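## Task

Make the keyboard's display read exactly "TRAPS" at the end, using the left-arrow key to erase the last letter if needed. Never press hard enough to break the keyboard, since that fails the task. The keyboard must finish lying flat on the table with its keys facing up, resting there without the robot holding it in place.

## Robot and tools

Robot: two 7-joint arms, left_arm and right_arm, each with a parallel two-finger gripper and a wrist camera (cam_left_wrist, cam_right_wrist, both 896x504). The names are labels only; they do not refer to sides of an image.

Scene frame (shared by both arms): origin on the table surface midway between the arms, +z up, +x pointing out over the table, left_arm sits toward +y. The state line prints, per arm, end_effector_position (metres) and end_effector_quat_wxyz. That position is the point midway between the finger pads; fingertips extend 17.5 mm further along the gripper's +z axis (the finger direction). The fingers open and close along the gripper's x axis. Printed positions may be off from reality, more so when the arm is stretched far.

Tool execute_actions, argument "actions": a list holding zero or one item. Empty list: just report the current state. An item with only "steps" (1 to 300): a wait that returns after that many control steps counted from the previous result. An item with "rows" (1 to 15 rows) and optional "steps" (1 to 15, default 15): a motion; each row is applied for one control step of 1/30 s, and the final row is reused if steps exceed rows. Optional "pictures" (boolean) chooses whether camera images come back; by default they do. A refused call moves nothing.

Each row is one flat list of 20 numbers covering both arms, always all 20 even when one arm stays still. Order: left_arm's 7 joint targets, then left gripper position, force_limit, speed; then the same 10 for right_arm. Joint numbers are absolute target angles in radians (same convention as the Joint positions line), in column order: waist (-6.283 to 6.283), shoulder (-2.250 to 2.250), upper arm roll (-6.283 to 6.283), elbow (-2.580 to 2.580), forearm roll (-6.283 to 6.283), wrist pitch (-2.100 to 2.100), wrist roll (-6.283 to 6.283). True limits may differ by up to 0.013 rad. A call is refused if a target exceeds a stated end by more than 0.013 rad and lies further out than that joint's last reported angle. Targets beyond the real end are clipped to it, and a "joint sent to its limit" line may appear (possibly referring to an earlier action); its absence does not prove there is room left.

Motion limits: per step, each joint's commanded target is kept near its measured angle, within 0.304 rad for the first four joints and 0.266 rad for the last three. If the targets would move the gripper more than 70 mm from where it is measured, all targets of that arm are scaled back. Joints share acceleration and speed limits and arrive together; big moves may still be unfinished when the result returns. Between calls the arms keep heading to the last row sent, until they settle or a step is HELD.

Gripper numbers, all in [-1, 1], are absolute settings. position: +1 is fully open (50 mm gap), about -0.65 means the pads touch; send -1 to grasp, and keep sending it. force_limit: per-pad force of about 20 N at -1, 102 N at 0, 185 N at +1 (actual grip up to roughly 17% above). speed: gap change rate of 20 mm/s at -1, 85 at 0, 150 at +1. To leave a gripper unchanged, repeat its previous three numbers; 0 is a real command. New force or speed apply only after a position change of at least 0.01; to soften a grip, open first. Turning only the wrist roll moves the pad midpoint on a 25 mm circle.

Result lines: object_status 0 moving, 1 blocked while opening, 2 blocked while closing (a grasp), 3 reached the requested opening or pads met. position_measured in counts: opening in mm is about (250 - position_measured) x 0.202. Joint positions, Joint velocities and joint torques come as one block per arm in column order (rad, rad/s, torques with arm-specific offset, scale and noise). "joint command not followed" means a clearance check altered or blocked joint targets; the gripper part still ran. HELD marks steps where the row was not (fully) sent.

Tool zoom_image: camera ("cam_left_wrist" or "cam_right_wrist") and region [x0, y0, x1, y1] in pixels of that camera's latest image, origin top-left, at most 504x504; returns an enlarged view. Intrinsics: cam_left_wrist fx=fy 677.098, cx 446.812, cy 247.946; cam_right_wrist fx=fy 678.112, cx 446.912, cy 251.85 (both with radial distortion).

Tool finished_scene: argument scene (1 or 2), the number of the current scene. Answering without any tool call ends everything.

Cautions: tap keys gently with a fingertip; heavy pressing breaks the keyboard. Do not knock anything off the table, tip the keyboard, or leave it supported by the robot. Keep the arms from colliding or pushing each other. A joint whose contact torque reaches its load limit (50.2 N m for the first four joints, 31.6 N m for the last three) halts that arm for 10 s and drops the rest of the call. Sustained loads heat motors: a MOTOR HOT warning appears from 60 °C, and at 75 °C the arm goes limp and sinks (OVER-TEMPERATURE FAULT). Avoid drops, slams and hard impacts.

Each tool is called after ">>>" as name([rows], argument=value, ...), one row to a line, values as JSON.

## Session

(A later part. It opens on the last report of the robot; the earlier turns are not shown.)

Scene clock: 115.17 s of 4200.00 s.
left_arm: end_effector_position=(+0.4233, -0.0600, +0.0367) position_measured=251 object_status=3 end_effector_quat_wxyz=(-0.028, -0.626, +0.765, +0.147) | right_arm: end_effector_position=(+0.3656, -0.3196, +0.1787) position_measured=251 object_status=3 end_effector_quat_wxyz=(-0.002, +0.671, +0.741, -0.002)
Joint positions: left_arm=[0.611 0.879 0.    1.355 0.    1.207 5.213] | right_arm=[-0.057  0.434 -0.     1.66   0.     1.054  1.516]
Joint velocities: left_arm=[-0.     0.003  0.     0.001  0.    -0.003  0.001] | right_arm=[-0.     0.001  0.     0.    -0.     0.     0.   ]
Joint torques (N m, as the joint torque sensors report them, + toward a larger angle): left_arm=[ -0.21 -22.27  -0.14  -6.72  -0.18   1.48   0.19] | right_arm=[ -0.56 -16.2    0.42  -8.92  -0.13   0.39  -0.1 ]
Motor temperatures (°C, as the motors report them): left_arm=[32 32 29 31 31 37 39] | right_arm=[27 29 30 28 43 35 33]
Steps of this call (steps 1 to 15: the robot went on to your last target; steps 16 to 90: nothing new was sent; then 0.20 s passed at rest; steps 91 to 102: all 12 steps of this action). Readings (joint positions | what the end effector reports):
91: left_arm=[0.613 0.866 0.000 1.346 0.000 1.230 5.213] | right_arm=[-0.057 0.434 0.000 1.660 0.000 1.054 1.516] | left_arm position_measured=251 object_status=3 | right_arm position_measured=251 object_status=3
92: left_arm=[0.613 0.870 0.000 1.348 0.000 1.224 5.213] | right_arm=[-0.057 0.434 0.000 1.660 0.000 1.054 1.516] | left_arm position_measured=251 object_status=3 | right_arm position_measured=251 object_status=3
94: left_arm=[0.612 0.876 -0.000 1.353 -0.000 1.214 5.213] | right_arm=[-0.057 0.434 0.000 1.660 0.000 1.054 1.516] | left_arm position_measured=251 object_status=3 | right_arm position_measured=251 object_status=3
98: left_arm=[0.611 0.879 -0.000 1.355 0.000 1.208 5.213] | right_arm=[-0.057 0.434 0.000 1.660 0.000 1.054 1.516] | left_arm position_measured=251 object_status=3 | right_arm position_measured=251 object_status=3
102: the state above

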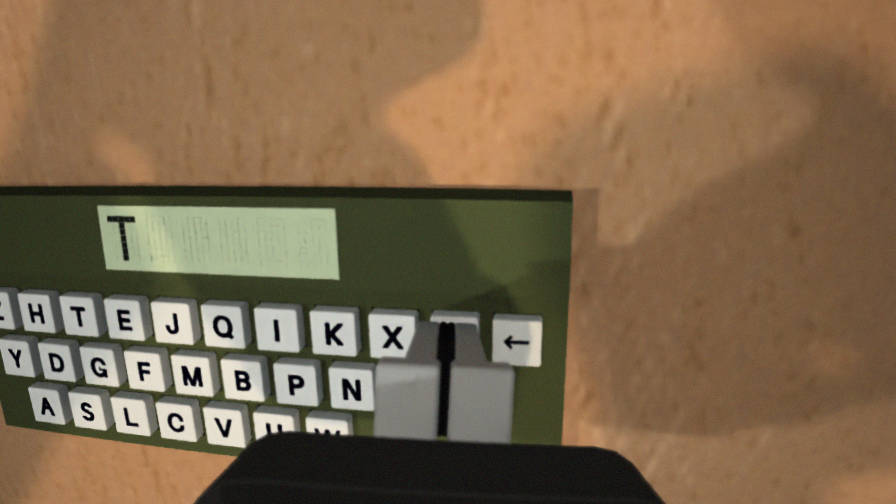

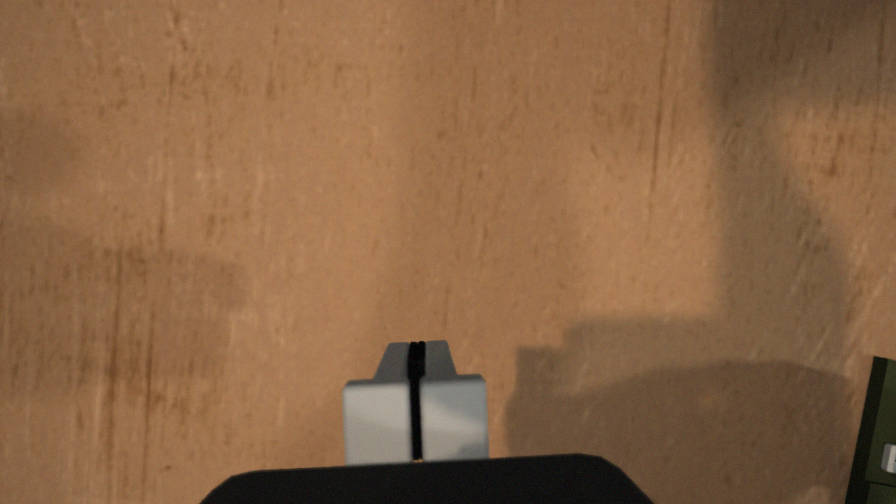

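Descend 1 mm more.

>>> execute_actions([
  {"rows": [[0.6110,0.8813,0,1.3562,0,1.2041,5.2127,-0.7,-1,0,-0.057,0.434,0.0,1.66,0.0,1.054,1.516,-0.7,-1,0]], "steps": 10},
])

Scene clock: 116.10 s of 4200.00 s.
left_arm: end_effector_position=(+0.4233, -0.0600, +0.0356) position_measured=251 object_status=3 end_effector_quat_wxyz=(-0.028, -0.626, +0.765, +0.147) | right_arm: end_effector_position=(+0.3656, -0.3196, +0.1787) position_measured=251 object_status=3 end_effector_quat_wxyz=(-0.002, +0.671, +0.741, -0.002)
Joint positions: left_arm=[0.611 0.881 0.    1.356 0.    1.204 5.213] | right_arm=[-0.057  0.434  0.     1.66   0.     1.054  1.516]
Joint velocities: left_arm=[ 0.     0.    -0.     0.    -0.    -0.001  0.001] | right_arm=[ 0.    -0.001 -0.    -0.001  0.     0.     0.   ]
Joint torques (N m, as the joint torque sensors report them, + toward a larger angle): left_arm=[ -0.13 -22.26  -0.1   -6.35  -0.19   1.28   0.23] | right_arm=[ -0.46 -16.26   0.46  -8.77  -0.07   0.42  -0.17]
Motor temperatures (°C, as the motors report them): left_arm=[32 32 29 31 31 37 39] | right_arm=[27 29 30 28 43 35 33]
Steps of this call (steps 1 to 15: the robot went on to your last target; steps 16 to 18: nothing new was sent; steps 19 to 28: all 10 steps of this action). Readings (joint positions | what the end effector reports):
19: left_arm=[0.611 0.880 0.000 1.356 0.000 1.206 5.213] | right_arm=[-0.057 0.434 0.000 1.660 0.000 1.054 1.516] | left_arm position_measured=251 object_status=3 | right_arm position_measured=251 object_status=3
20: left_arm=[0.611 0.880 0.000 1.356 0.000 1.206 5.213] | right_arm=[-0.057 0.434 0.000 1.660 -0.000 1.054 1.516] | left_arm position_measured=251 object_status=3 | right_arm position_measured=251 object_status=3
22: left_arm=[0.611 0.881 0.000 1.356 0.000 1.205 5.213] | right_arm=[-0.057 0.434 0.000 1.660 0.000 1.054 1.516] | left_arm position_measured=251 object_status=3 | right_arm position_measured=251 object_status=3
26: left_arm=[0.611 0.881 0.000 1.356 0.000 1.204 5.213] | right_arm=[-0.057 0.434 0.000 1.660 0.000 1.054 1.516] | left_arm position_measured=251 object_status=3 | right_arm position_measured=251 object_status=3
28: the state above

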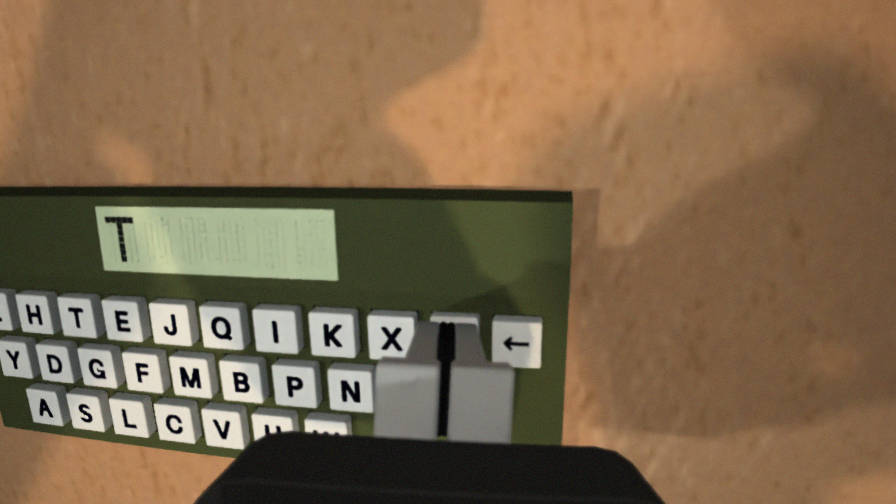

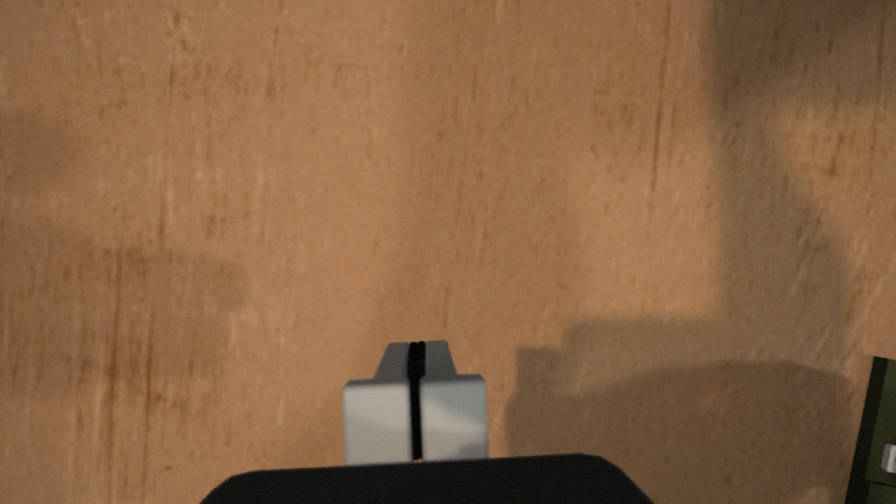

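>>> execute_actions([
  {"rows": [[0.6110,0.8825,0,1.3567,0,1.2024,5.2127,-0.7,-1,0,-0.057,0.434,0.0,1.66,0.0,1.054,1.516,-0.7,-1,0]], "steps": 10},
])

Scene clock: 116.93 s of 4200.00 s.
left_arm: end_effector_position=(+0.4233, -0.0600, +0.0349) position_measured=251 object_status=3 end_effector_quat_wxyz=(-0.028, -0.626, +0.765, +0.147) | right_arm: end_effector_position=(+0.3656, -0.3196, +0.1787) position_measured=251 object_status=3 end_effector_quat_wxyz=(-0.002, +0.671, +0.741, -0.002)
Joint positions: left_arm=[0.611 0.882 0.    1.357 0.    1.203 5.213] | right_arm=[-0.057  0.434  0.     1.66   0.     1.054  1.516]
Joint velocities: left_arm=[-0.     0.001 -0.     0.    -0.    -0.     0.001] | right_arm=[ 0.    -0.001  0.     0.002 -0.     0.002 -0.   ]
Joint torques (N m, as the joint torque sensors report them, + toward a larger angle): left_arm=[ -0.19 -22.73   0.49  -6.57  -0.08   1.26   0.02] | right_arm=[ -0.55 -16.19   0.35  -8.87  -0.11   0.39  -0.04]
Motor temperatures (°C, as the motors report them): left_arm=[32 32 29 31 31 37 39] | right_arm=[27 29 30 28 43 35 33]
Steps of this call (steps 1 to 15: the robot went on to your last target; steps 16 to 25: all 10 steps of this action). Readings (joint positions | what the end effector reports):
16: left_arm=[0.611 0.881 0.000 1.356 0.000 1.204 5.213] | right_arm=[-0.057 0.434 -0.000 1.660 0.000 1.054 1.516] | left_arm position_measured=251 object_status=3 | right_arm position_measured=251 object_status=3
17: left_arm=[0.611 0.881 0.000 1.356 0.000 1.204 5.213] | right_arm=[-0.057 0.434 0.000 1.660 0.000 1.054 1.516] | left_arm position_measured=251 object_status=3 | right_arm position_measured=251 object_status=3
19: left_arm=[0.611 0.882 0.000 1.356 0.000 1.203 5.213] | right_arm=[-0.057 0.434 0.000 1.660 -0.000 1.054 1.516] | left_arm position_measured=251 object_status=3 | right_arm position_measured=251 object_status=3
23: left_arm=[0.611 0.882 0.000 1.357 0.000 1.203 5.213] | right_arm=[-0.057 0.434 0.000 1.660 0.000 1.054 1.516] | left_arm position_measured=251 object_status=3 | right_arm position_measured=251 object_status=3
25: the state above

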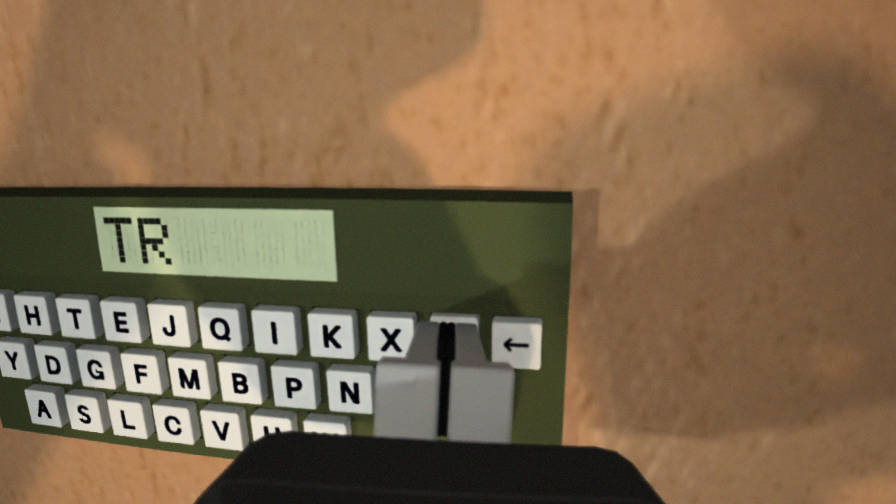

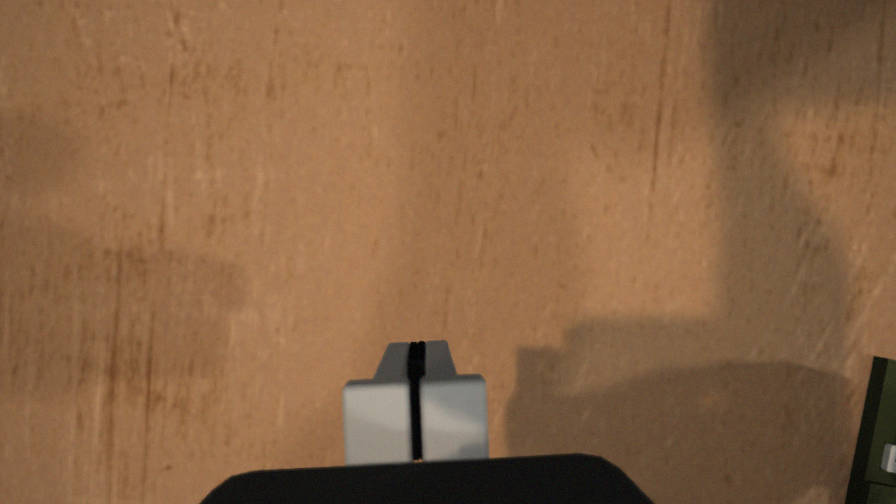

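>>> execute_actions([
  {"rows": [[0.6110,0.8380,0,1.3356,0,1.2680,5.2127,-0.7,-1,0,-0.057,0.434,0.0,1.66,0.0,1.054,1.516,-0.7,-1,0]], "steps": 9},
], pictures=false)

>>> execute_actions([
  {"rows": [[0.3183,0.6633,0,1.7182,0,1.0601,4.91,-0.7,-1,0,-0.057,0.434,0.0,1.66,0.0,1.054,1.516,-0.7,-1,0]], "steps": 15},
], pictures=false)

>>> execute_actions([
  {"rows": [[0.3183,0.6633,0,1.7182,0,1.0601,4.91,-0.7,-1,0,-0.057,0.434,0.0,1.66,0.0,1.054,1.516,-0.7,-1,0]], "steps": 13},
])

Scene clock: 127.77 s of 4200.00 s.
left_arm: end_effector_position=(+0.4233, -0.0599, +0.0639) position_measured=251 object_status=3 end_effector_quat_wxyz=(-0.028, -0.626, +0.765, +0.147) | right_arm: end_effector_position=(+0.3656, -0.3196, +0.1787) position_measured=251 object_status=3 end_effector_quat_wxyz=(-0.002, +0.671, +0.741, -0.002)
Joint positions: left_arm=[0.611 0.84  0.    1.336 0.    1.266 5.213] | right_arm=[-0.057  0.434  0.     1.66   0.     1.054  1.516]
Joint velocities: left_arm=[-0.001 -0.024  0.    -0.006 -0.001  0.03  -0.   ] | right_arm=[ 0.    -0.001  0.     0.002  0.    -0.001 -0.   ]
Joint torques (N m, as the joint torque sensors report them, + toward a larger angle): left_arm=[  0.11 -22.19   0.07  -6.88  -0.22   1.05   0.11] | right_arm=[ -0.5  -16.28   0.46  -8.79  -0.12   0.39  -0.1 ]
Motor temperatures (°C, as the motors report them): left_arm=[32 32 29 31 31 37 39] | right_arm=[27 29 30 28 43 35 33]
Steps of this call (steps 1 to 15: the robot went on to your last target; steps 16 to 90: nothing new was sent; then 7.53 s passed at rest; steps 91 to 99: all 9 steps of this action). Readings (joint positions | what the end effector reports):
91: left_arm=[0.611 0.881 0.000 1.356 0.000 1.204 5.213] | right_arm=[-0.057 0.434 0.000 1.660 0.000 1.054 1.516] | left_arm position_measured=251 object_status=3 | right_arm position_measured=251 object_status=3
92: left_arm=[0.611 0.875 -0.000 1.355 0.000 1.211 5.213] | right_arm=[-0.057 0.434 0.000 1.660 0.000 1.054 1.516] | left_arm position_measured=251 object_status=3 | right_arm position_measured=251 object_status=3
94: left_arm=[0.611 0.856 -0.000 1.345 -0.000 1.239 5.213] | right_arm=[-0.057 0.434 -0.000 1.660 0.000 1.054 1.516] | left_arm position_measured=251 object_status=3 | right_arm position_measured=251 object_status=3
98: left_arm=[0.611 0.841 0.000 1.336 0.000 1.264 5.213] | right_arm=[-0.057 0.434 0.000 1.660 0.000 1.054 1.516] | left_arm position_measured=251 object_status=3 | right_arm position_measured=251 object_status=3
99: the state above

Scene clock: 128.27 s of 4200.00 s.
left_arm: end_effector_position=(+0.4221, +0.0721, +0.0657) position_measured=251 object_status=3 end_effector_quat_wxyz=(-0.063, -0.624, +0.768, +0.133) | right_arm: end_effector_position=(+0.3656, -0.3196, +0.1787) position_measured=251 object_status=3 end_effector_quat_wxyz=(-0.002, +0.671, +0.741, -0.002)
Joint positions: left_arm=[ 0.357  0.687 -0.001  1.663 -0.001  1.087  4.951] | right_arm=[-0.057  0.434  0.     1.66   0.     1.054  1.516]
Joint velocities: left_arm=[-0.398 -0.229 -0.013  0.613 -0.005 -0.293 -0.461] | right_arm=[ 0.     0.001 -0.     0.     0.    -0.002  0.   ]
Joint torques (N m, as the joint torque sensors report them, + toward a larger angle): left_arm=[  2.58 -19.02   1.49  -6.19   0.32   1.09  -0.13] | right_arm=[ -0.65 -16.24   0.49  -8.76  -0.07   0.35  -0.09]
Motor temperatures (°C, as the motors report them): left_arm=[32 32 29 31 31 37 39] | right_arm=[27 29 30 28 43 35 33]
Steps of this call (steps 1 to 15: all 15 steps of this action). Readings (joint positions | what the end effector reports):
1: left_arm=[0.610 0.839 0.000 1.337 0.000 1.266 5.212] | right_arm=[-0.057 0.434 0.000 1.660 0.000 1.054 1.516] | left_arm position_measured=251 object_status=3 | right_arm position_measured=251 object_status=3
2: left_arm=[0.604 0.834 0.002 1.343 0.001 1.262 5.208] | right_arm=[-0.057 0.434 0.000 1.660 0.000 1.054 1.516] | left_arm position_measured=251 object_status=3 | right_arm position_measured=251 object_status=3
4: left_arm=[0.576 0.815 0.004 1.369 0.002 1.243 5.184] | right_arm=[-0.057 0.434 0.000 1.660 0.000 1.054 1.516] | left_arm position_measured=251 object_status=3 | right_arm position_measured=251 object_status=3
8: left_arm=[0.486 0.762 -0.000 1.473 -0.000 1.180 5.095] | right_arm=[-0.057 0.434 0.000 1.660 0.000 1.054 1.516] | left_arm position_measured=251 object_status=3 | right_arm position_measured=251 object_status=3
15: the state above

Scene clock: 128.70 s of 4200.00 s.
left_arm: end_effector_position=(+0.4136, +0.0913, +0.0649) position_measured=251 object_status=3 end_effector_quat_wxyz=(-0.069, -0.622, +0.769, +0.133) | right_arm: end_effector_position=(+0.3656, -0.3196, +0.1787) position_measured=251 object_status=3 end_effector_quat_wxyz=(-0.002, +0.671, +0.741, -0.002)
Joint positions: left_arm=[ 0.319  0.664 -0.     1.718 -0.     1.06   4.91 ] | right_arm=[-0.057  0.434  0.     1.66   0.     1.054  1.516]
Joint velocities: left_arm=[-0.003 -0.004  0.     0.001  0.    -0.    -0.001] | right_arm=[ 0.    -0.    -0.    -0.001  0.    -0.001 -0.   ]
Joint torques (N m, as the joint torque sensors report them, + toward a larger angle): left_arm=[ -0.12 -18.03   0.27  -5.79   0.05   1.41   0.26] | right_arm=[ -0.56 -16.26   0.37  -8.84  -0.1    0.38  -0.11]
Motor temperatures (°C, as the motors report them): left_arm=[32 32 29 31 31 37 39] | right_arm=[27 29 30 28 43 35 33]
Steps of this call (steps 1 to 13: all 13 steps of this action). Readings (joint positions | what the end effector reports):
1: left_arm=[0.345 0.680 -0.001 1.681 -0.001 1.078 4.937] | right_arm=[-0.057 0.434 0.000 1.660 0.000 1.054 1.516] | left_arm position_measured=251 object_status=3 | right_arm position_measured=251 object_status=3
2: left_arm=[0.336 0.675 -0.002 1.696 -0.001 1.071 4.926] | right_arm=[-0.057 0.434 0.000 1.660 0.000 1.054 1.516] | left_arm position_measured=251 object_status=3 | right_arm position_measured=251 object_status=3
4: left_arm=[0.326 0.669 -0.002 1.712 -0.001 1.063 4.914] | right_arm=[-0.057 0.434 0.000 1.660 0.000 1.054 1.516] | left_arm position_measured=251 object_status=3 | right_arm position_measured=251 object_status=3
8: left_arm=[0.321 0.665 -0.000 1.717 -0.000 1.061 4.910] | right_arm=[-0.057 0.434 0.000 1.660 0.000 1.054 1.516] | left_arm position_measured=251 object_status=3 | right_arm position_measured=251 object_status=3
13: the state above

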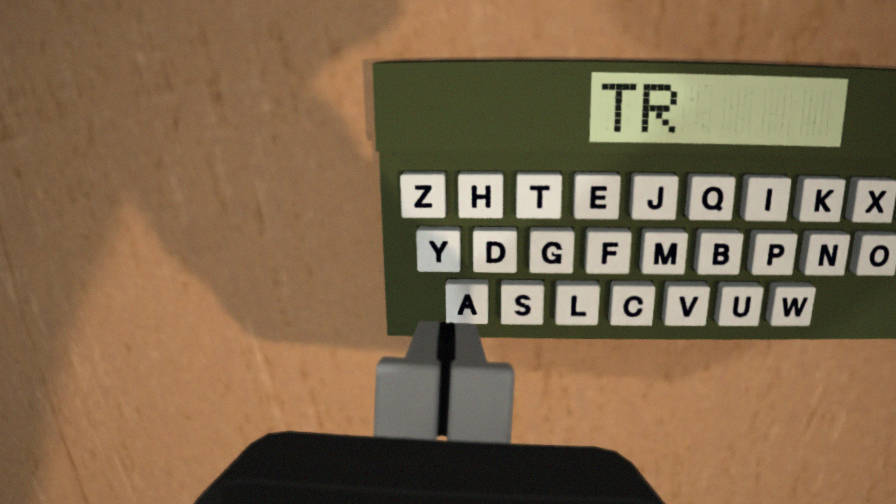

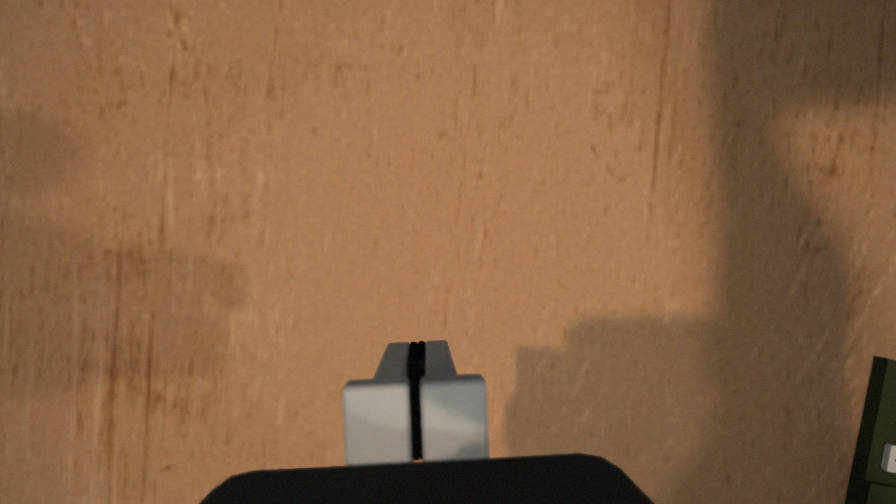

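>>> zoom_image(camera="cam_left_wrist", region=[370, 220, 570, 350])

Region (370, 220, 570, 350) of cam_left_wrist's 896x504 image, scaled by 2.520; it fills the top 328 rows of this view, and the rest is white.

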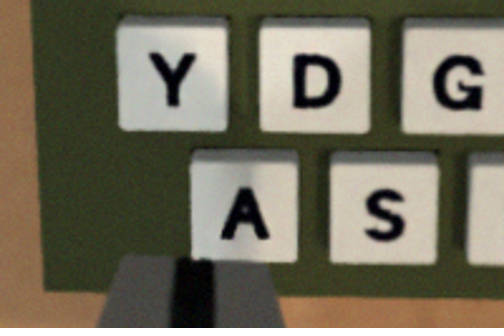

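>>> execute_actions([
  {"rows": [[0.3246,0.7146,0,1.7378,0,0.9892,4.91,-0.7,-1,0,-0.057,0.434,0.0,1.66,0.0,1.054,1.516,-0.7,-1,0]], "steps": 15},
])

Scene clock: 135.93 s of 4200.00 s.
left_arm: end_effector_position=(+0.4127, +0.0891, +0.0369) position_measured=251 object_status=3 end_effector_quat_wxyz=(-0.069, -0.620, +0.771, +0.132) | right_arm: end_effector_position=(+0.3656, -0.3196, +0.1787) position_measured=251 object_status=3 end_effector_quat_wxyz=(-0.002, +0.671, +0.741, -0.002)
Joint positions: left_arm=[ 0.325  0.714 -0.     1.738 -0.     0.989  4.91 ] | right_arm=[-0.057  0.434  0.     1.66   0.     1.054  1.516]
Joint velocities: left_arm=[ 0.001  0.005  0.     0.    -0.    -0.003  0.   ] | right_arm=[-0.    -0.     0.    -0.001 -0.    -0.001  0.   ]
Joint torques (N m, as the joint torque sensors report them, + toward a larger angle): left_arm=[ -0.12 -18.75   0.09  -5.57  -0.16   1.23   0.17] | right_arm=[ -0.51 -16.31   0.4   -8.94  -0.12   0.4   -0.14]
Motor temperatures (°C, as the motors report them): left_arm=[32 32 29 31 31 37 39] | right_arm=[27 30 30 28 43 35 33]
Steps of this call (steps 1 to 15: the robot went on to your last target; steps 16 to 90: nothing new was sent; then 3.73 s passed at rest; steps 91 to 105: all 15 steps of this action). Readings (joint positions | what the end effector reports):
91: left_arm=[0.318 0.665 -0.000 1.718 -0.000 1.059 4.910] | right_arm=[-0.057 0.434 0.000 1.660 0.000 1.054 1.516] | left_arm position_measured=251 object_status=3 | right_arm position_measured=251 object_status=3
92: left_arm=[0.319 0.671 -0.000 1.720 -0.000 1.052 4.910] | right_arm=[-0.057 0.434 0.000 1.660 0.000 1.054 1.516] | left_arm position_measured=251 object_status=3 | right_arm position_measured=251 object_status=3
94: left_arm=[0.322 0.693 -0.000 1.728 -0.000 1.023 4.910] | right_arm=[-0.057 0.434 0.000 1.660 0.000 1.054 1.516] | left_arm position_measured=251 object_status=3 | right_arm position_measured=251 object_status=3
98: left_arm=[0.324 0.710 0.000 1.737 0.000 0.993 4.910] | right_arm=[-0.057 0.434 0.000 1.660 0.000 1.054 1.516] | left_arm position_measured=251 object_status=3 | right_arm position_measured=251 object_status=3
105: the state above

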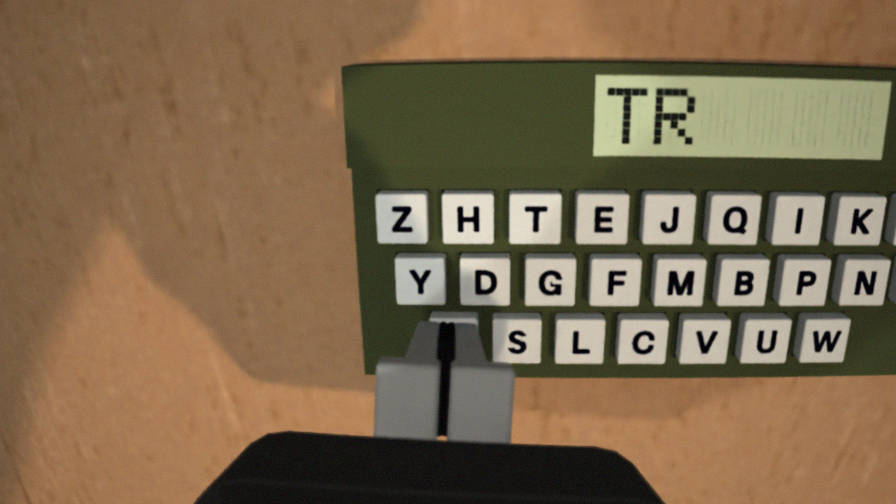

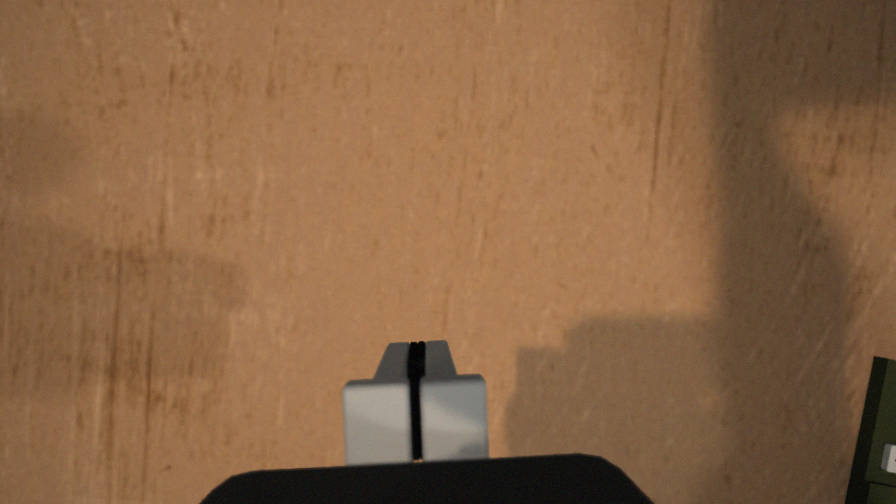

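>>> execute_actions([
  {"rows": [[0.3246,0.7178,0,1.7388,0,0.9850,4.91,-0.7,-1,0,-0.057,0.434,0.0,1.66,0.0,1.054,1.516,-0.7,-1,0]], "steps": 10},
])

Scene clock: 137.27 s of 4200.00 s.
left_arm: end_effector_position=(+0.4127, +0.0891, +0.0351) position_measured=251 object_status=3 end_effector_quat_wxyz=(-0.069, -0.620, +0.771, +0.132) | right_arm: end_effector_position=(+0.3656, -0.3196, +0.1787) position_measured=251 object_status=3 end_effector_quat_wxyz=(-0.002, +0.671, +0.741, -0.002)
Joint positions: left_arm=[ 0.325  0.717 -0.     1.739 -0.     0.985  4.91 ] | right_arm=[-0.057  0.434  0.     1.66   0.     1.054  1.516]
Joint velocities: left_arm=[-0.001  0.001  0.     0.    -0.    -0.001 -0.001] | right_arm=[-0.     0.     0.     0.002  0.     0.    -0.   ]
Joint torques (N m, as the joint torque sensors report them, + toward a larger angle): left_arm=[  0.09 -18.89   0.37  -5.3   -0.16   1.34   0.19] | right_arm=[ -0.63 -16.32   0.38  -8.8   -0.2    0.44  -0.09]
Motor temperatures (°C, as the motors report them): left_arm=[32 32 29 31 31 37 39] | right_arm=[27 30 30 28 43 35 33]
Steps of this call (steps 1 to 15: the robot went on to your last target; steps 16 to 30: nothing new was sent; steps 31 to 40: all 10 steps of this action). Readings (joint positions | what the end effector reports):
31: left_arm=[0.325 0.715 -0.000 1.738 -0.000 0.989 4.910] | right_arm=[-0.057 0.434 0.000 1.660 0.000 1.054 1.516] | left_arm position_measured=251 object_status=3 | right_arm position_measured=251 object_status=3
32: left_arm=[0.325 0.716 -0.000 1.738 -0.000 0.988 4.910] | right_arm=[-0.057 0.434 -0.000 1.660 0.000 1.054 1.516] | left_arm position_measured=251 object_status=3 | right_arm position_measured=251 object_status=3
34: left_arm=[0.325 0.717 -0.000 1.738 -0.000 0.986 4.910] | right_arm=[-0.057 0.434 0.000 1.660 0.000 1.054 1.516] | left_arm position_measured=251 object_status=3 | right_arm position_measured=251 object_status=3
38: left_arm=[0.325 0.717 -0.000 1.739 -0.000 0.985 4.910] | right_arm=[-0.057 0.434 0.000 1.660 0.000 1.054 1.516] | left_arm position_measured=251 object_status=3 | right_arm position_measured=251 object_status=3
40: the state above

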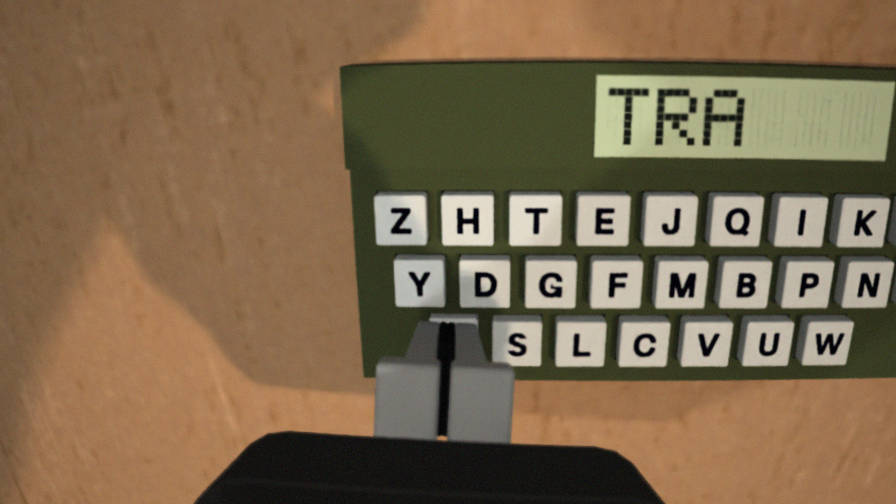

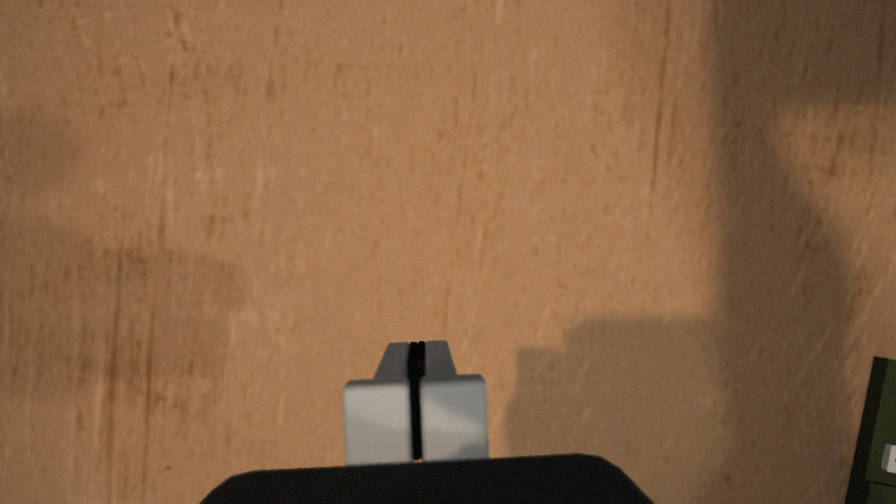

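>>> execute_actions([
  {"rows": [[0.3246,0.6633,0,1.7182,0,1.0601,4.91,-0.7,-1,0,-0.057,0.434,0.0,1.66,0.0,1.054,1.516,-0.7,-1,0]], "steps": 9},
], pictures=false)

>>> execute_actions([
  {"rows": [[0.5351,0.7649,0,1.5081,0,1.1686,5.1257,-0.7,-1,0,-0.057,0.434,0.0,1.66,0.0,1.054,1.516,-0.7,-1,0]], "steps": 15},
], pictures=false)

>>> execute_actions([
  {"rows": [[0.5351,0.7649,0,1.5081,0,1.1686,5.1257,-0.7,-1,0,-0.057,0.434,0.0,1.66,0.0,1.054,1.516,-0.7,-1,0]], "steps": 9},
])

Scene clock: 144.67 s of 4200.00 s.
left_arm: end_effector_position=(+0.4123, +0.0892, +0.0634) position_measured=251 object_status=3 end_effector_quat_wxyz=(-0.069, -0.620, +0.770, +0.133) | right_arm: end_effector_position=(+0.3656, -0.3196, +0.1787) position_measured=251 object_status=3 end_effector_quat_wxyz=(-0.002, +0.671, +0.741, -0.002)
Joint positions: left_arm=[0.325 0.667 0.    1.719 0.    1.057 4.91 ] | right_arm=[-0.057  0.434  0.     1.66   0.     1.054  1.516]
Joint velocities: left_arm=[ 0.    -0.031 -0.    -0.007 -0.     0.037 -0.001] | right_arm=[-0.    -0.002 -0.    -0.    -0.     0.001  0.   ]
Joint torques (N m, as the joint torque sensors report them, + toward a larger angle): left_arm=[  0.08 -18.21   0.28  -5.94   0.04   1.33   0.17] | right_arm=[ -0.57 -16.18   0.41  -8.81  -0.14   0.37  -0.1 ]
Motor temperatures (°C, as the motors report them): left_arm=[32 32 29 31 31 37 39] | right_arm=[27 30 30 28 43 35 33]
Steps of this call (steps 1 to 15: the robot went on to your last target; steps 16 to 90: nothing new was sent; then 4.10 s passed at rest; steps 91 to 99: all 9 steps of this action). Readings (joint positions | what the end effector reports):
91: left_arm=[0.325 0.716 -0.000 1.738 -0.000 0.986 4.910] | right_arm=[-0.057 0.434 0.000 1.660 0.000 1.054 1.516] | left_arm position_measured=251 object_status=3 | right_arm position_measured=251 object_status=3
92: left_arm=[0.325 0.710 -0.000 1.737 0.000 0.993 4.910] | right_arm=[-0.057 0.434 0.000 1.660 0.000 1.054 1.516] | left_arm position_measured=251 object_status=3 | right_arm position_measured=251 object_status=3
94: left_arm=[0.325 0.687 -0.000 1.728 -0.000 1.023 4.910] | right_arm=[-0.057 0.434 0.000 1.660 0.000 1.054 1.516] | left_arm position_measured=251 object_status=3 | right_arm position_measured=251 object_status=3
98: left_arm=[0.325 0.668 0.000 1.719 0.000 1.056 4.910] | right_arm=[-0.057 0.434 0.000 1.660 0.000 1.054 1.516] | left_arm position_measured=251 object_status=3 | right_arm position_measured=251 object_status=3
99: the state above

Scene clock: 145.17 s of 4200.00 s.
left_arm: end_effector_position=(+0.4151, -0.0081, +0.0636) position_measured=251 object_status=3 end_effector_quat_wxyz=(-0.040, -0.623, +0.768, +0.143) | right_arm: end_effector_position=(+0.3656, -0.3196, +0.1787) position_measured=251 object_status=3 end_effector_quat_wxyz=(-0.002, +0.671, +0.741, -0.002)
Joint positions: left_arm=[0.529 0.761 0.001 1.51  0.    1.167 5.124] | right_arm=[-0.057  0.434  0.     1.66   0.     1.054  1.516]
Joint velocities: left_arm=[ 0.048  0.027 -0.024 -0.033 -0.012  0.019  0.027] | right_arm=[-0.     0.001  0.    -0.001  0.     0.001 -0.   ]
Joint torques (N m, as the joint torque sensors report them, + toward a larger angle): left_arm=[ -0.28 -20.45   0.4   -6.33  -0.26   1.51   0.35] | right_arm=[ -0.68 -16.28   0.2   -8.88  -0.14   0.45  -0.12]
Motor temperatures (°C, as the motors report them): left_arm=[32 32 29 31 31 37 39] | right_arm=[27 30 30 28 43 35 33]
Steps of this call (steps 1 to 15: all 15 steps of this action). Readings (joint positions | what the end effector reports):
1: left_arm=[0.326 0.667 -0.000 1.718 -0.000 1.059 4.911] | right_arm=[-0.057 0.434 0.000 1.660 0.000 1.054 1.516] | left_arm position_measured=251 object_status=3 | right_arm position_measured=251 object_status=3
2: left_arm=[0.333 0.670 -0.002 1.712 -0.001 1.063 4.916] | right_arm=[-0.057 0.434 0.000 1.660 0.000 1.054 1.516] | left_arm position_measured=251 object_status=3 | right_arm position_measured=251 object_status=3
4: left_arm=[0.362 0.684 -0.003 1.684 -0.001 1.079 4.943] | right_arm=[-0.057 0.434 0.000 1.660 0.000 1.054 1.516] | left_arm position_measured=251 object_status=3 | right_arm position_measured=251 object_status=3
8: left_arm=[0.460 0.730 -0.000 1.585 0.000 1.129 5.045] | right_arm=[-0.057 0.434 0.000 1.660 0.000 1.054 1.516] | left_arm position_measured=251 object_status=3 | right_arm position_measured=251 object_status=3
15: the state above

Scene clock: 145.47 s of 4200.00 s.
left_arm: end_effector_position=(+0.4142, -0.0094, +0.0625) position_measured=251 object_status=3 end_effector_quat_wxyz=(-0.039, -0.622, +0.769, +0.144) | right_arm: end_effector_position=(+0.3656, -0.3196, +0.1787) position_measured=251 object_status=3 end_effector_quat_wxyz=(-0.002, +0.671, +0.741, -0.002)
Joint positions: left_arm=[0.535 0.765 0.    1.508 0.    1.169 5.126] | right_arm=[-0.057  0.434  0.     1.66   0.     1.054  1.516]
Joint velocities: left_arm=[ 0.003  0.002 -0.    -0.001 -0.     0.     0.002] | right_arm=[-0.    -0.001 -0.    -0.002 -0.     0.001  0.   ]
Joint torques (N m, as the joint torque sensors report them, + toward a larger angle): left_arm=[ -0.25 -20.25   0.33  -6.32   0.03   1.16   0.08] | right_arm=[ -0.57 -16.23   0.43  -8.93  -0.09   0.4   -0.09]
Motor temperatures (°C, as the motors report them): left_arm=[32 32 29 31 31 37 39] | right_arm=[27 30 30 28 43 35 33]
Steps of this call (steps 1 to 9: all 9 steps of this action). Readings (joint positions | what the end effector reports):
1: left_arm=[0.531 0.762 0.001 1.510 0.000 1.168 5.125] | right_arm=[-0.057 0.434 0.000 1.660 -0.000 1.054 1.516] | left_arm position_measured=251 object_status=3 | right_arm position_measured=251 object_status=3
2: left_arm=[0.532 0.763 0.000 1.509 0.000 1.168 5.125] | right_arm=[-0.057 0.434 0.000 1.660 0.000 1.054 1.516] | left_arm position_measured=251 object_status=3 | right_arm position_measured=251 object_status=3
4: left_arm=[0.533 0.764 0.000 1.509 0.000 1.168 5.125] | right_arm=[-0.057 0.434 0.000 1.660 0.000 1.054 1.516] | left_arm position_measured=251 object_status=3 | right_arm position_measured=251 object_status=3
8: left_arm=[0.535 0.765 0.000 1.508 0.000 1.169 5.126] | right_arm=[-0.057 0.434 0.000 1.660 0.000 1.054 1.516] | left_arm position_measured=251 object_status=3 | right_arm position_measured=251 object_status=3
9: the state above

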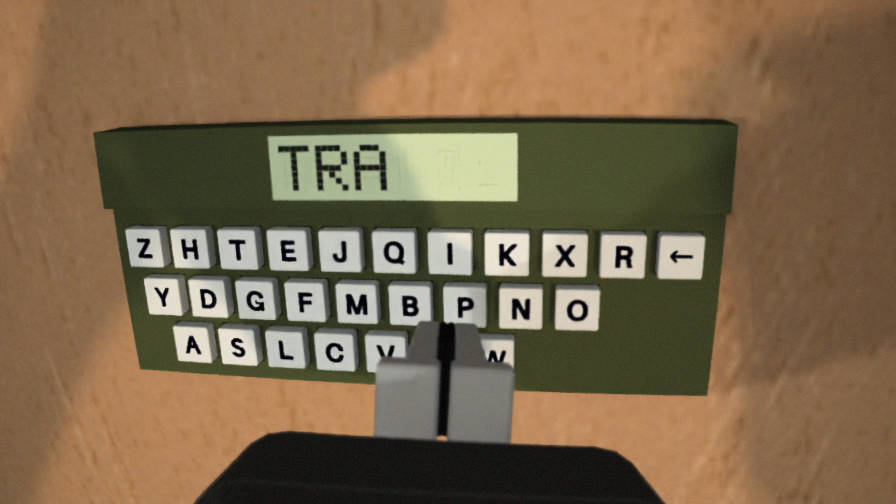

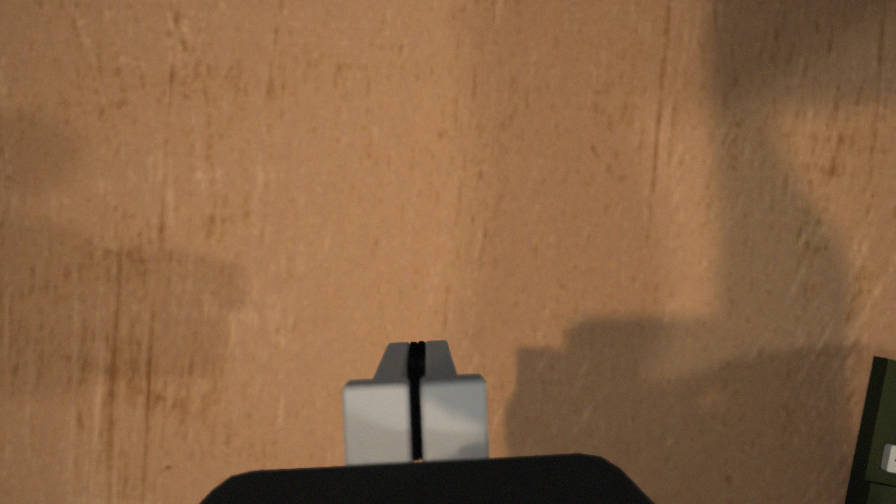

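>>> zoom_image(camera="cam_left_wrist", region=[370, 220, 570, 350])

Region (370, 220, 570, 350) of cam_left_wrist's 896x504 image, scaled by 2.520; it fills the top 328 rows of this view, and the rest is white.

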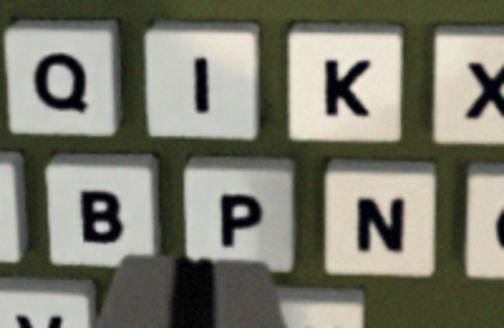

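>>> execute_actions([
  {"rows": [[0.5351,0.8055,0,1.5250,0,1.1111,5.1257,-0.7,-1,0,-0.057,0.434,0.0,1.66,0.0,1.054,1.516,-0.7,-1,0]], "steps": 14},
])

Scene clock: 150.83 s of 4200.00 s.
left_arm: end_effector_position=(+0.4142, -0.0096, +0.0372) position_measured=251 object_status=3 end_effector_quat_wxyz=(-0.039, -0.622, +0.769, +0.144) | right_arm: end_effector_position=(+0.3656, -0.3196, +0.1787) position_measured=251 object_status=3 end_effector_quat_wxyz=(-0.002, +0.671, +0.741, -0.002)
Joint positions: left_arm=[ 0.535  0.805 -0.     1.525 -0.     1.111  5.126] | right_arm=[-0.057  0.434  0.     1.66   0.     1.054  1.516]
Joint velocities: left_arm=[ 0.     0.004  0.     0.    -0.    -0.003 -0.   ] | right_arm=[ 0.     0.     0.     0.001  0.    -0.001  0.   ]
Joint torques (N m, as the joint torque sensors report them, + toward a larger angle): left_arm=[ -0.29 -20.87   0.49  -5.77  -0.15   1.46   0.12] | right_arm=[ -0.63 -16.19   0.36  -8.84  -0.18   0.31  -0.16]
Motor temperatures (°C, as the motors report them): left_arm=[32 32 29 31 31 37 39] | right_arm=[27 30 30 28 43 35 33]
Steps of this call (steps 1 to 15: the robot went on to your last target; steps 16 to 90: nothing new was sent; then 1.90 s passed at rest; steps 91 to 104: all 14 steps of this action). Readings (joint positions | what the end effector reports):
91: left_arm=[0.535 0.766 0.000 1.508 -0.000 1.168 5.126] | right_arm=[-0.057 0.434 0.000 1.660 0.000 1.054 1.516] | left_arm position_measured=251 object_status=3 | right_arm position_measured=251 object_status=3
92: left_arm=[0.535 0.772 0.000 1.510 -0.000 1.161 5.126] | right_arm=[-0.057 0.434 -0.000 1.660 0.000 1.054 1.516] | left_arm position_measured=251 object_status=3 | right_arm position_measured=251 object_status=3
94: left_arm=[0.535 0.790 0.000 1.518 0.000 1.135 5.126] | right_arm=[-0.057 0.434 0.000 1.660 0.000 1.054 1.516] | left_arm position_measured=251 object_status=3 | right_arm position_measured=251 object_status=3
98: left_arm=[0.535 0.802 -0.000 1.524 -0.000 1.114 5.126] | right_arm=[-0.057 0.434 0.000 1.660 0.000 1.054 1.516] | left_arm position_measured=251 object_status=3 | right_arm position_measured=251 object_status=3
104: the state above

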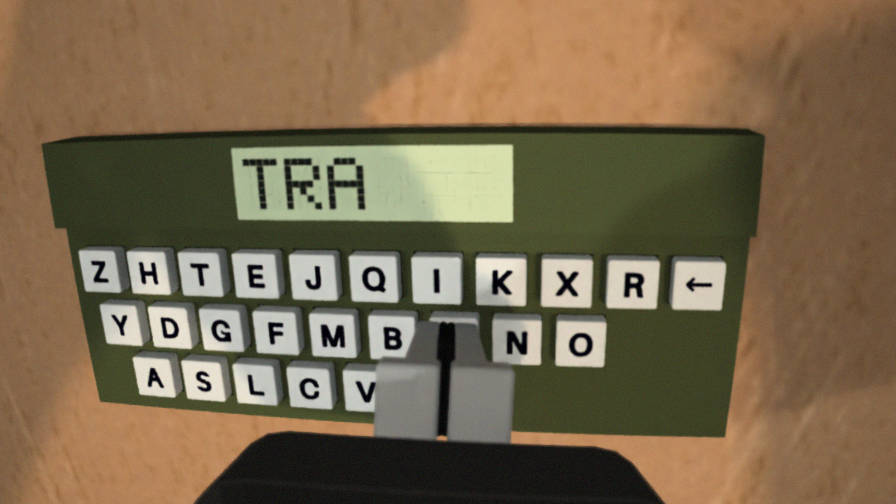

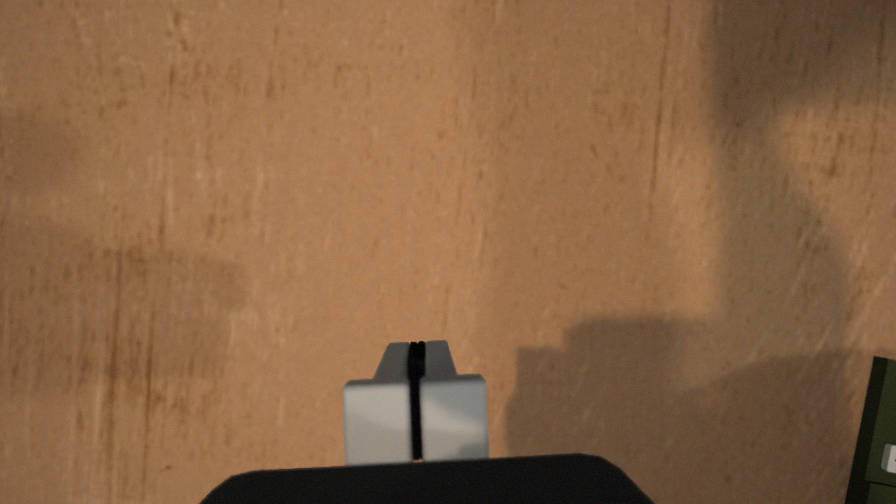

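Aligned with P. Press.

>>> execute_actions([
  {"rows": [[0.5351,0.8085,0,1.5261,0,1.1070,5.1257,-0.7,-1,0,-0.057,0.434,0.0,1.66,0.0,1.054,1.516,-0.7,-1,0]], "steps": 10},
])

Scene clock: 151.83 s of 4200.00 s.
left_arm: end_effector_position=(+0.4142, -0.0096, +0.0353) position_measured=251 object_status=3 end_effector_quat_wxyz=(-0.039, -0.622, +0.769, +0.144) | right_arm: end_effector_position=(+0.3656, -0.3196, +0.1787) position_measured=251 object_status=3 end_effector_quat_wxyz=(-0.002, +0.671, +0.741, -0.002)
Joint positions: left_arm=[ 0.535  0.808  0.     1.526 -0.     1.107  5.126] | right_arm=[-0.057  0.434  0.     1.66   0.     1.054  1.516]
Joint velocities: left_arm=[-0.     0.001 -0.     0.    -0.001 -0.001 -0.002] | right_arm=[-0.     0.    -0.     0.001  0.     0.001  0.   ]
Joint torques (N m, as the joint torque sensors report them, + toward a larger angle): left_arm=[ -0.09 -20.98   0.28  -6.18   0.     1.14   0.04] | right_arm=[ -0.55 -16.24   0.34  -8.81  -0.08   0.47  -0.13]
Motor temperatures (°C, as the motors report them): left_arm=[32 32 29 31 31 37 39] | right_arm=[27 30 30 28 43 35 33]
Steps of this call (steps 1 to 15: the robot went on to your last target; steps 16 to 20: nothing new was sent; steps 21 to 30: all 10 steps of this action). Readings (joint positions | what the end effector reports):
21: left_arm=[0.535 0.806 0.000 1.525 -0.000 1.111 5.126] | right_arm=[-0.057 0.434 0.000 1.660 0.000 1.054 1.516] | left_arm position_measured=251 object_status=3 | right_arm position_measured=251 object_status=3
22: left_arm=[0.535 0.807 0.000 1.525 -0.000 1.110 5.126] | right_arm=[-0.057 0.434 0.000 1.660 0.000 1.054 1.516] | left_arm position_measured=251 object_status=3 | right_arm position_measured=251 object_status=3
24: left_arm=[0.535 0.807 -0.000 1.526 -0.000 1.108 5.126] | right_arm=[-0.057 0.434 0.000 1.660 0.000 1.054 1.516] | left_arm position_measured=251 object_status=3 | right_arm position_measured=251 object_status=3
28: left_arm=[0.535 0.808 0.000 1.526 -0.000 1.107 5.126] | right_arm=[-0.057 0.434 0.000 1.660 -0.000 1.054 1.516] | left_arm position_measured=251 object_status=3 | right_arm position_measured=251 object_status=3
30: the state above

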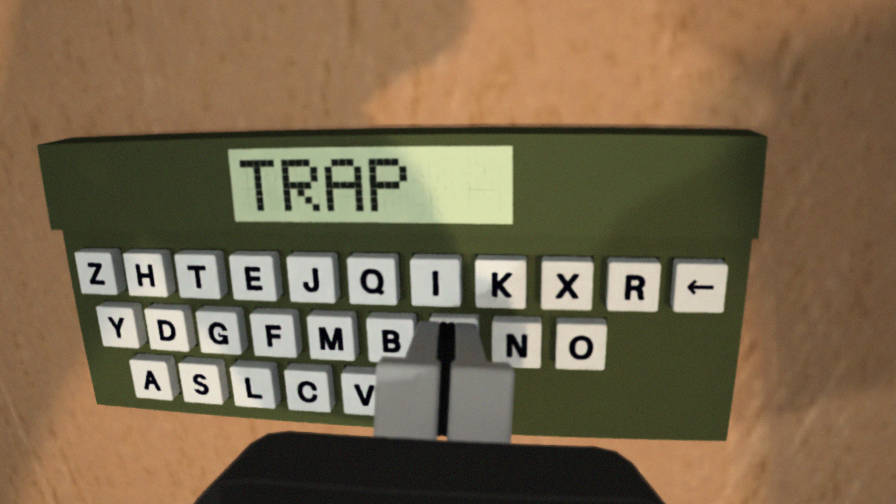

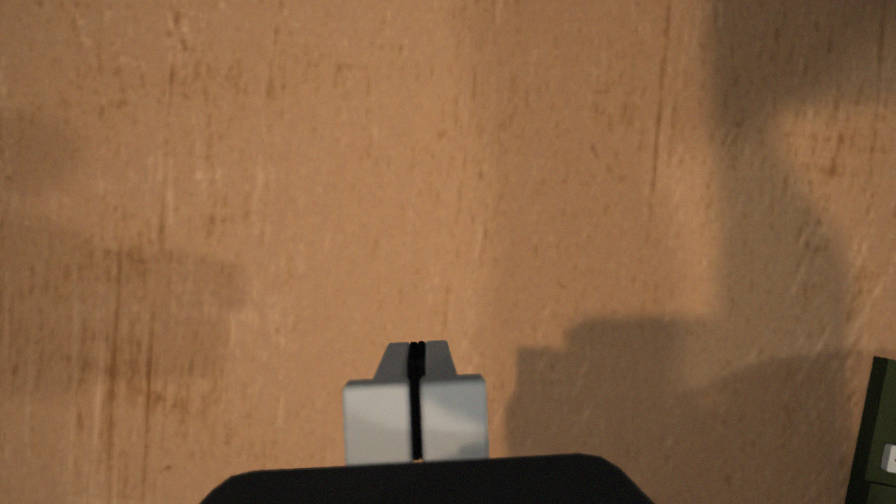

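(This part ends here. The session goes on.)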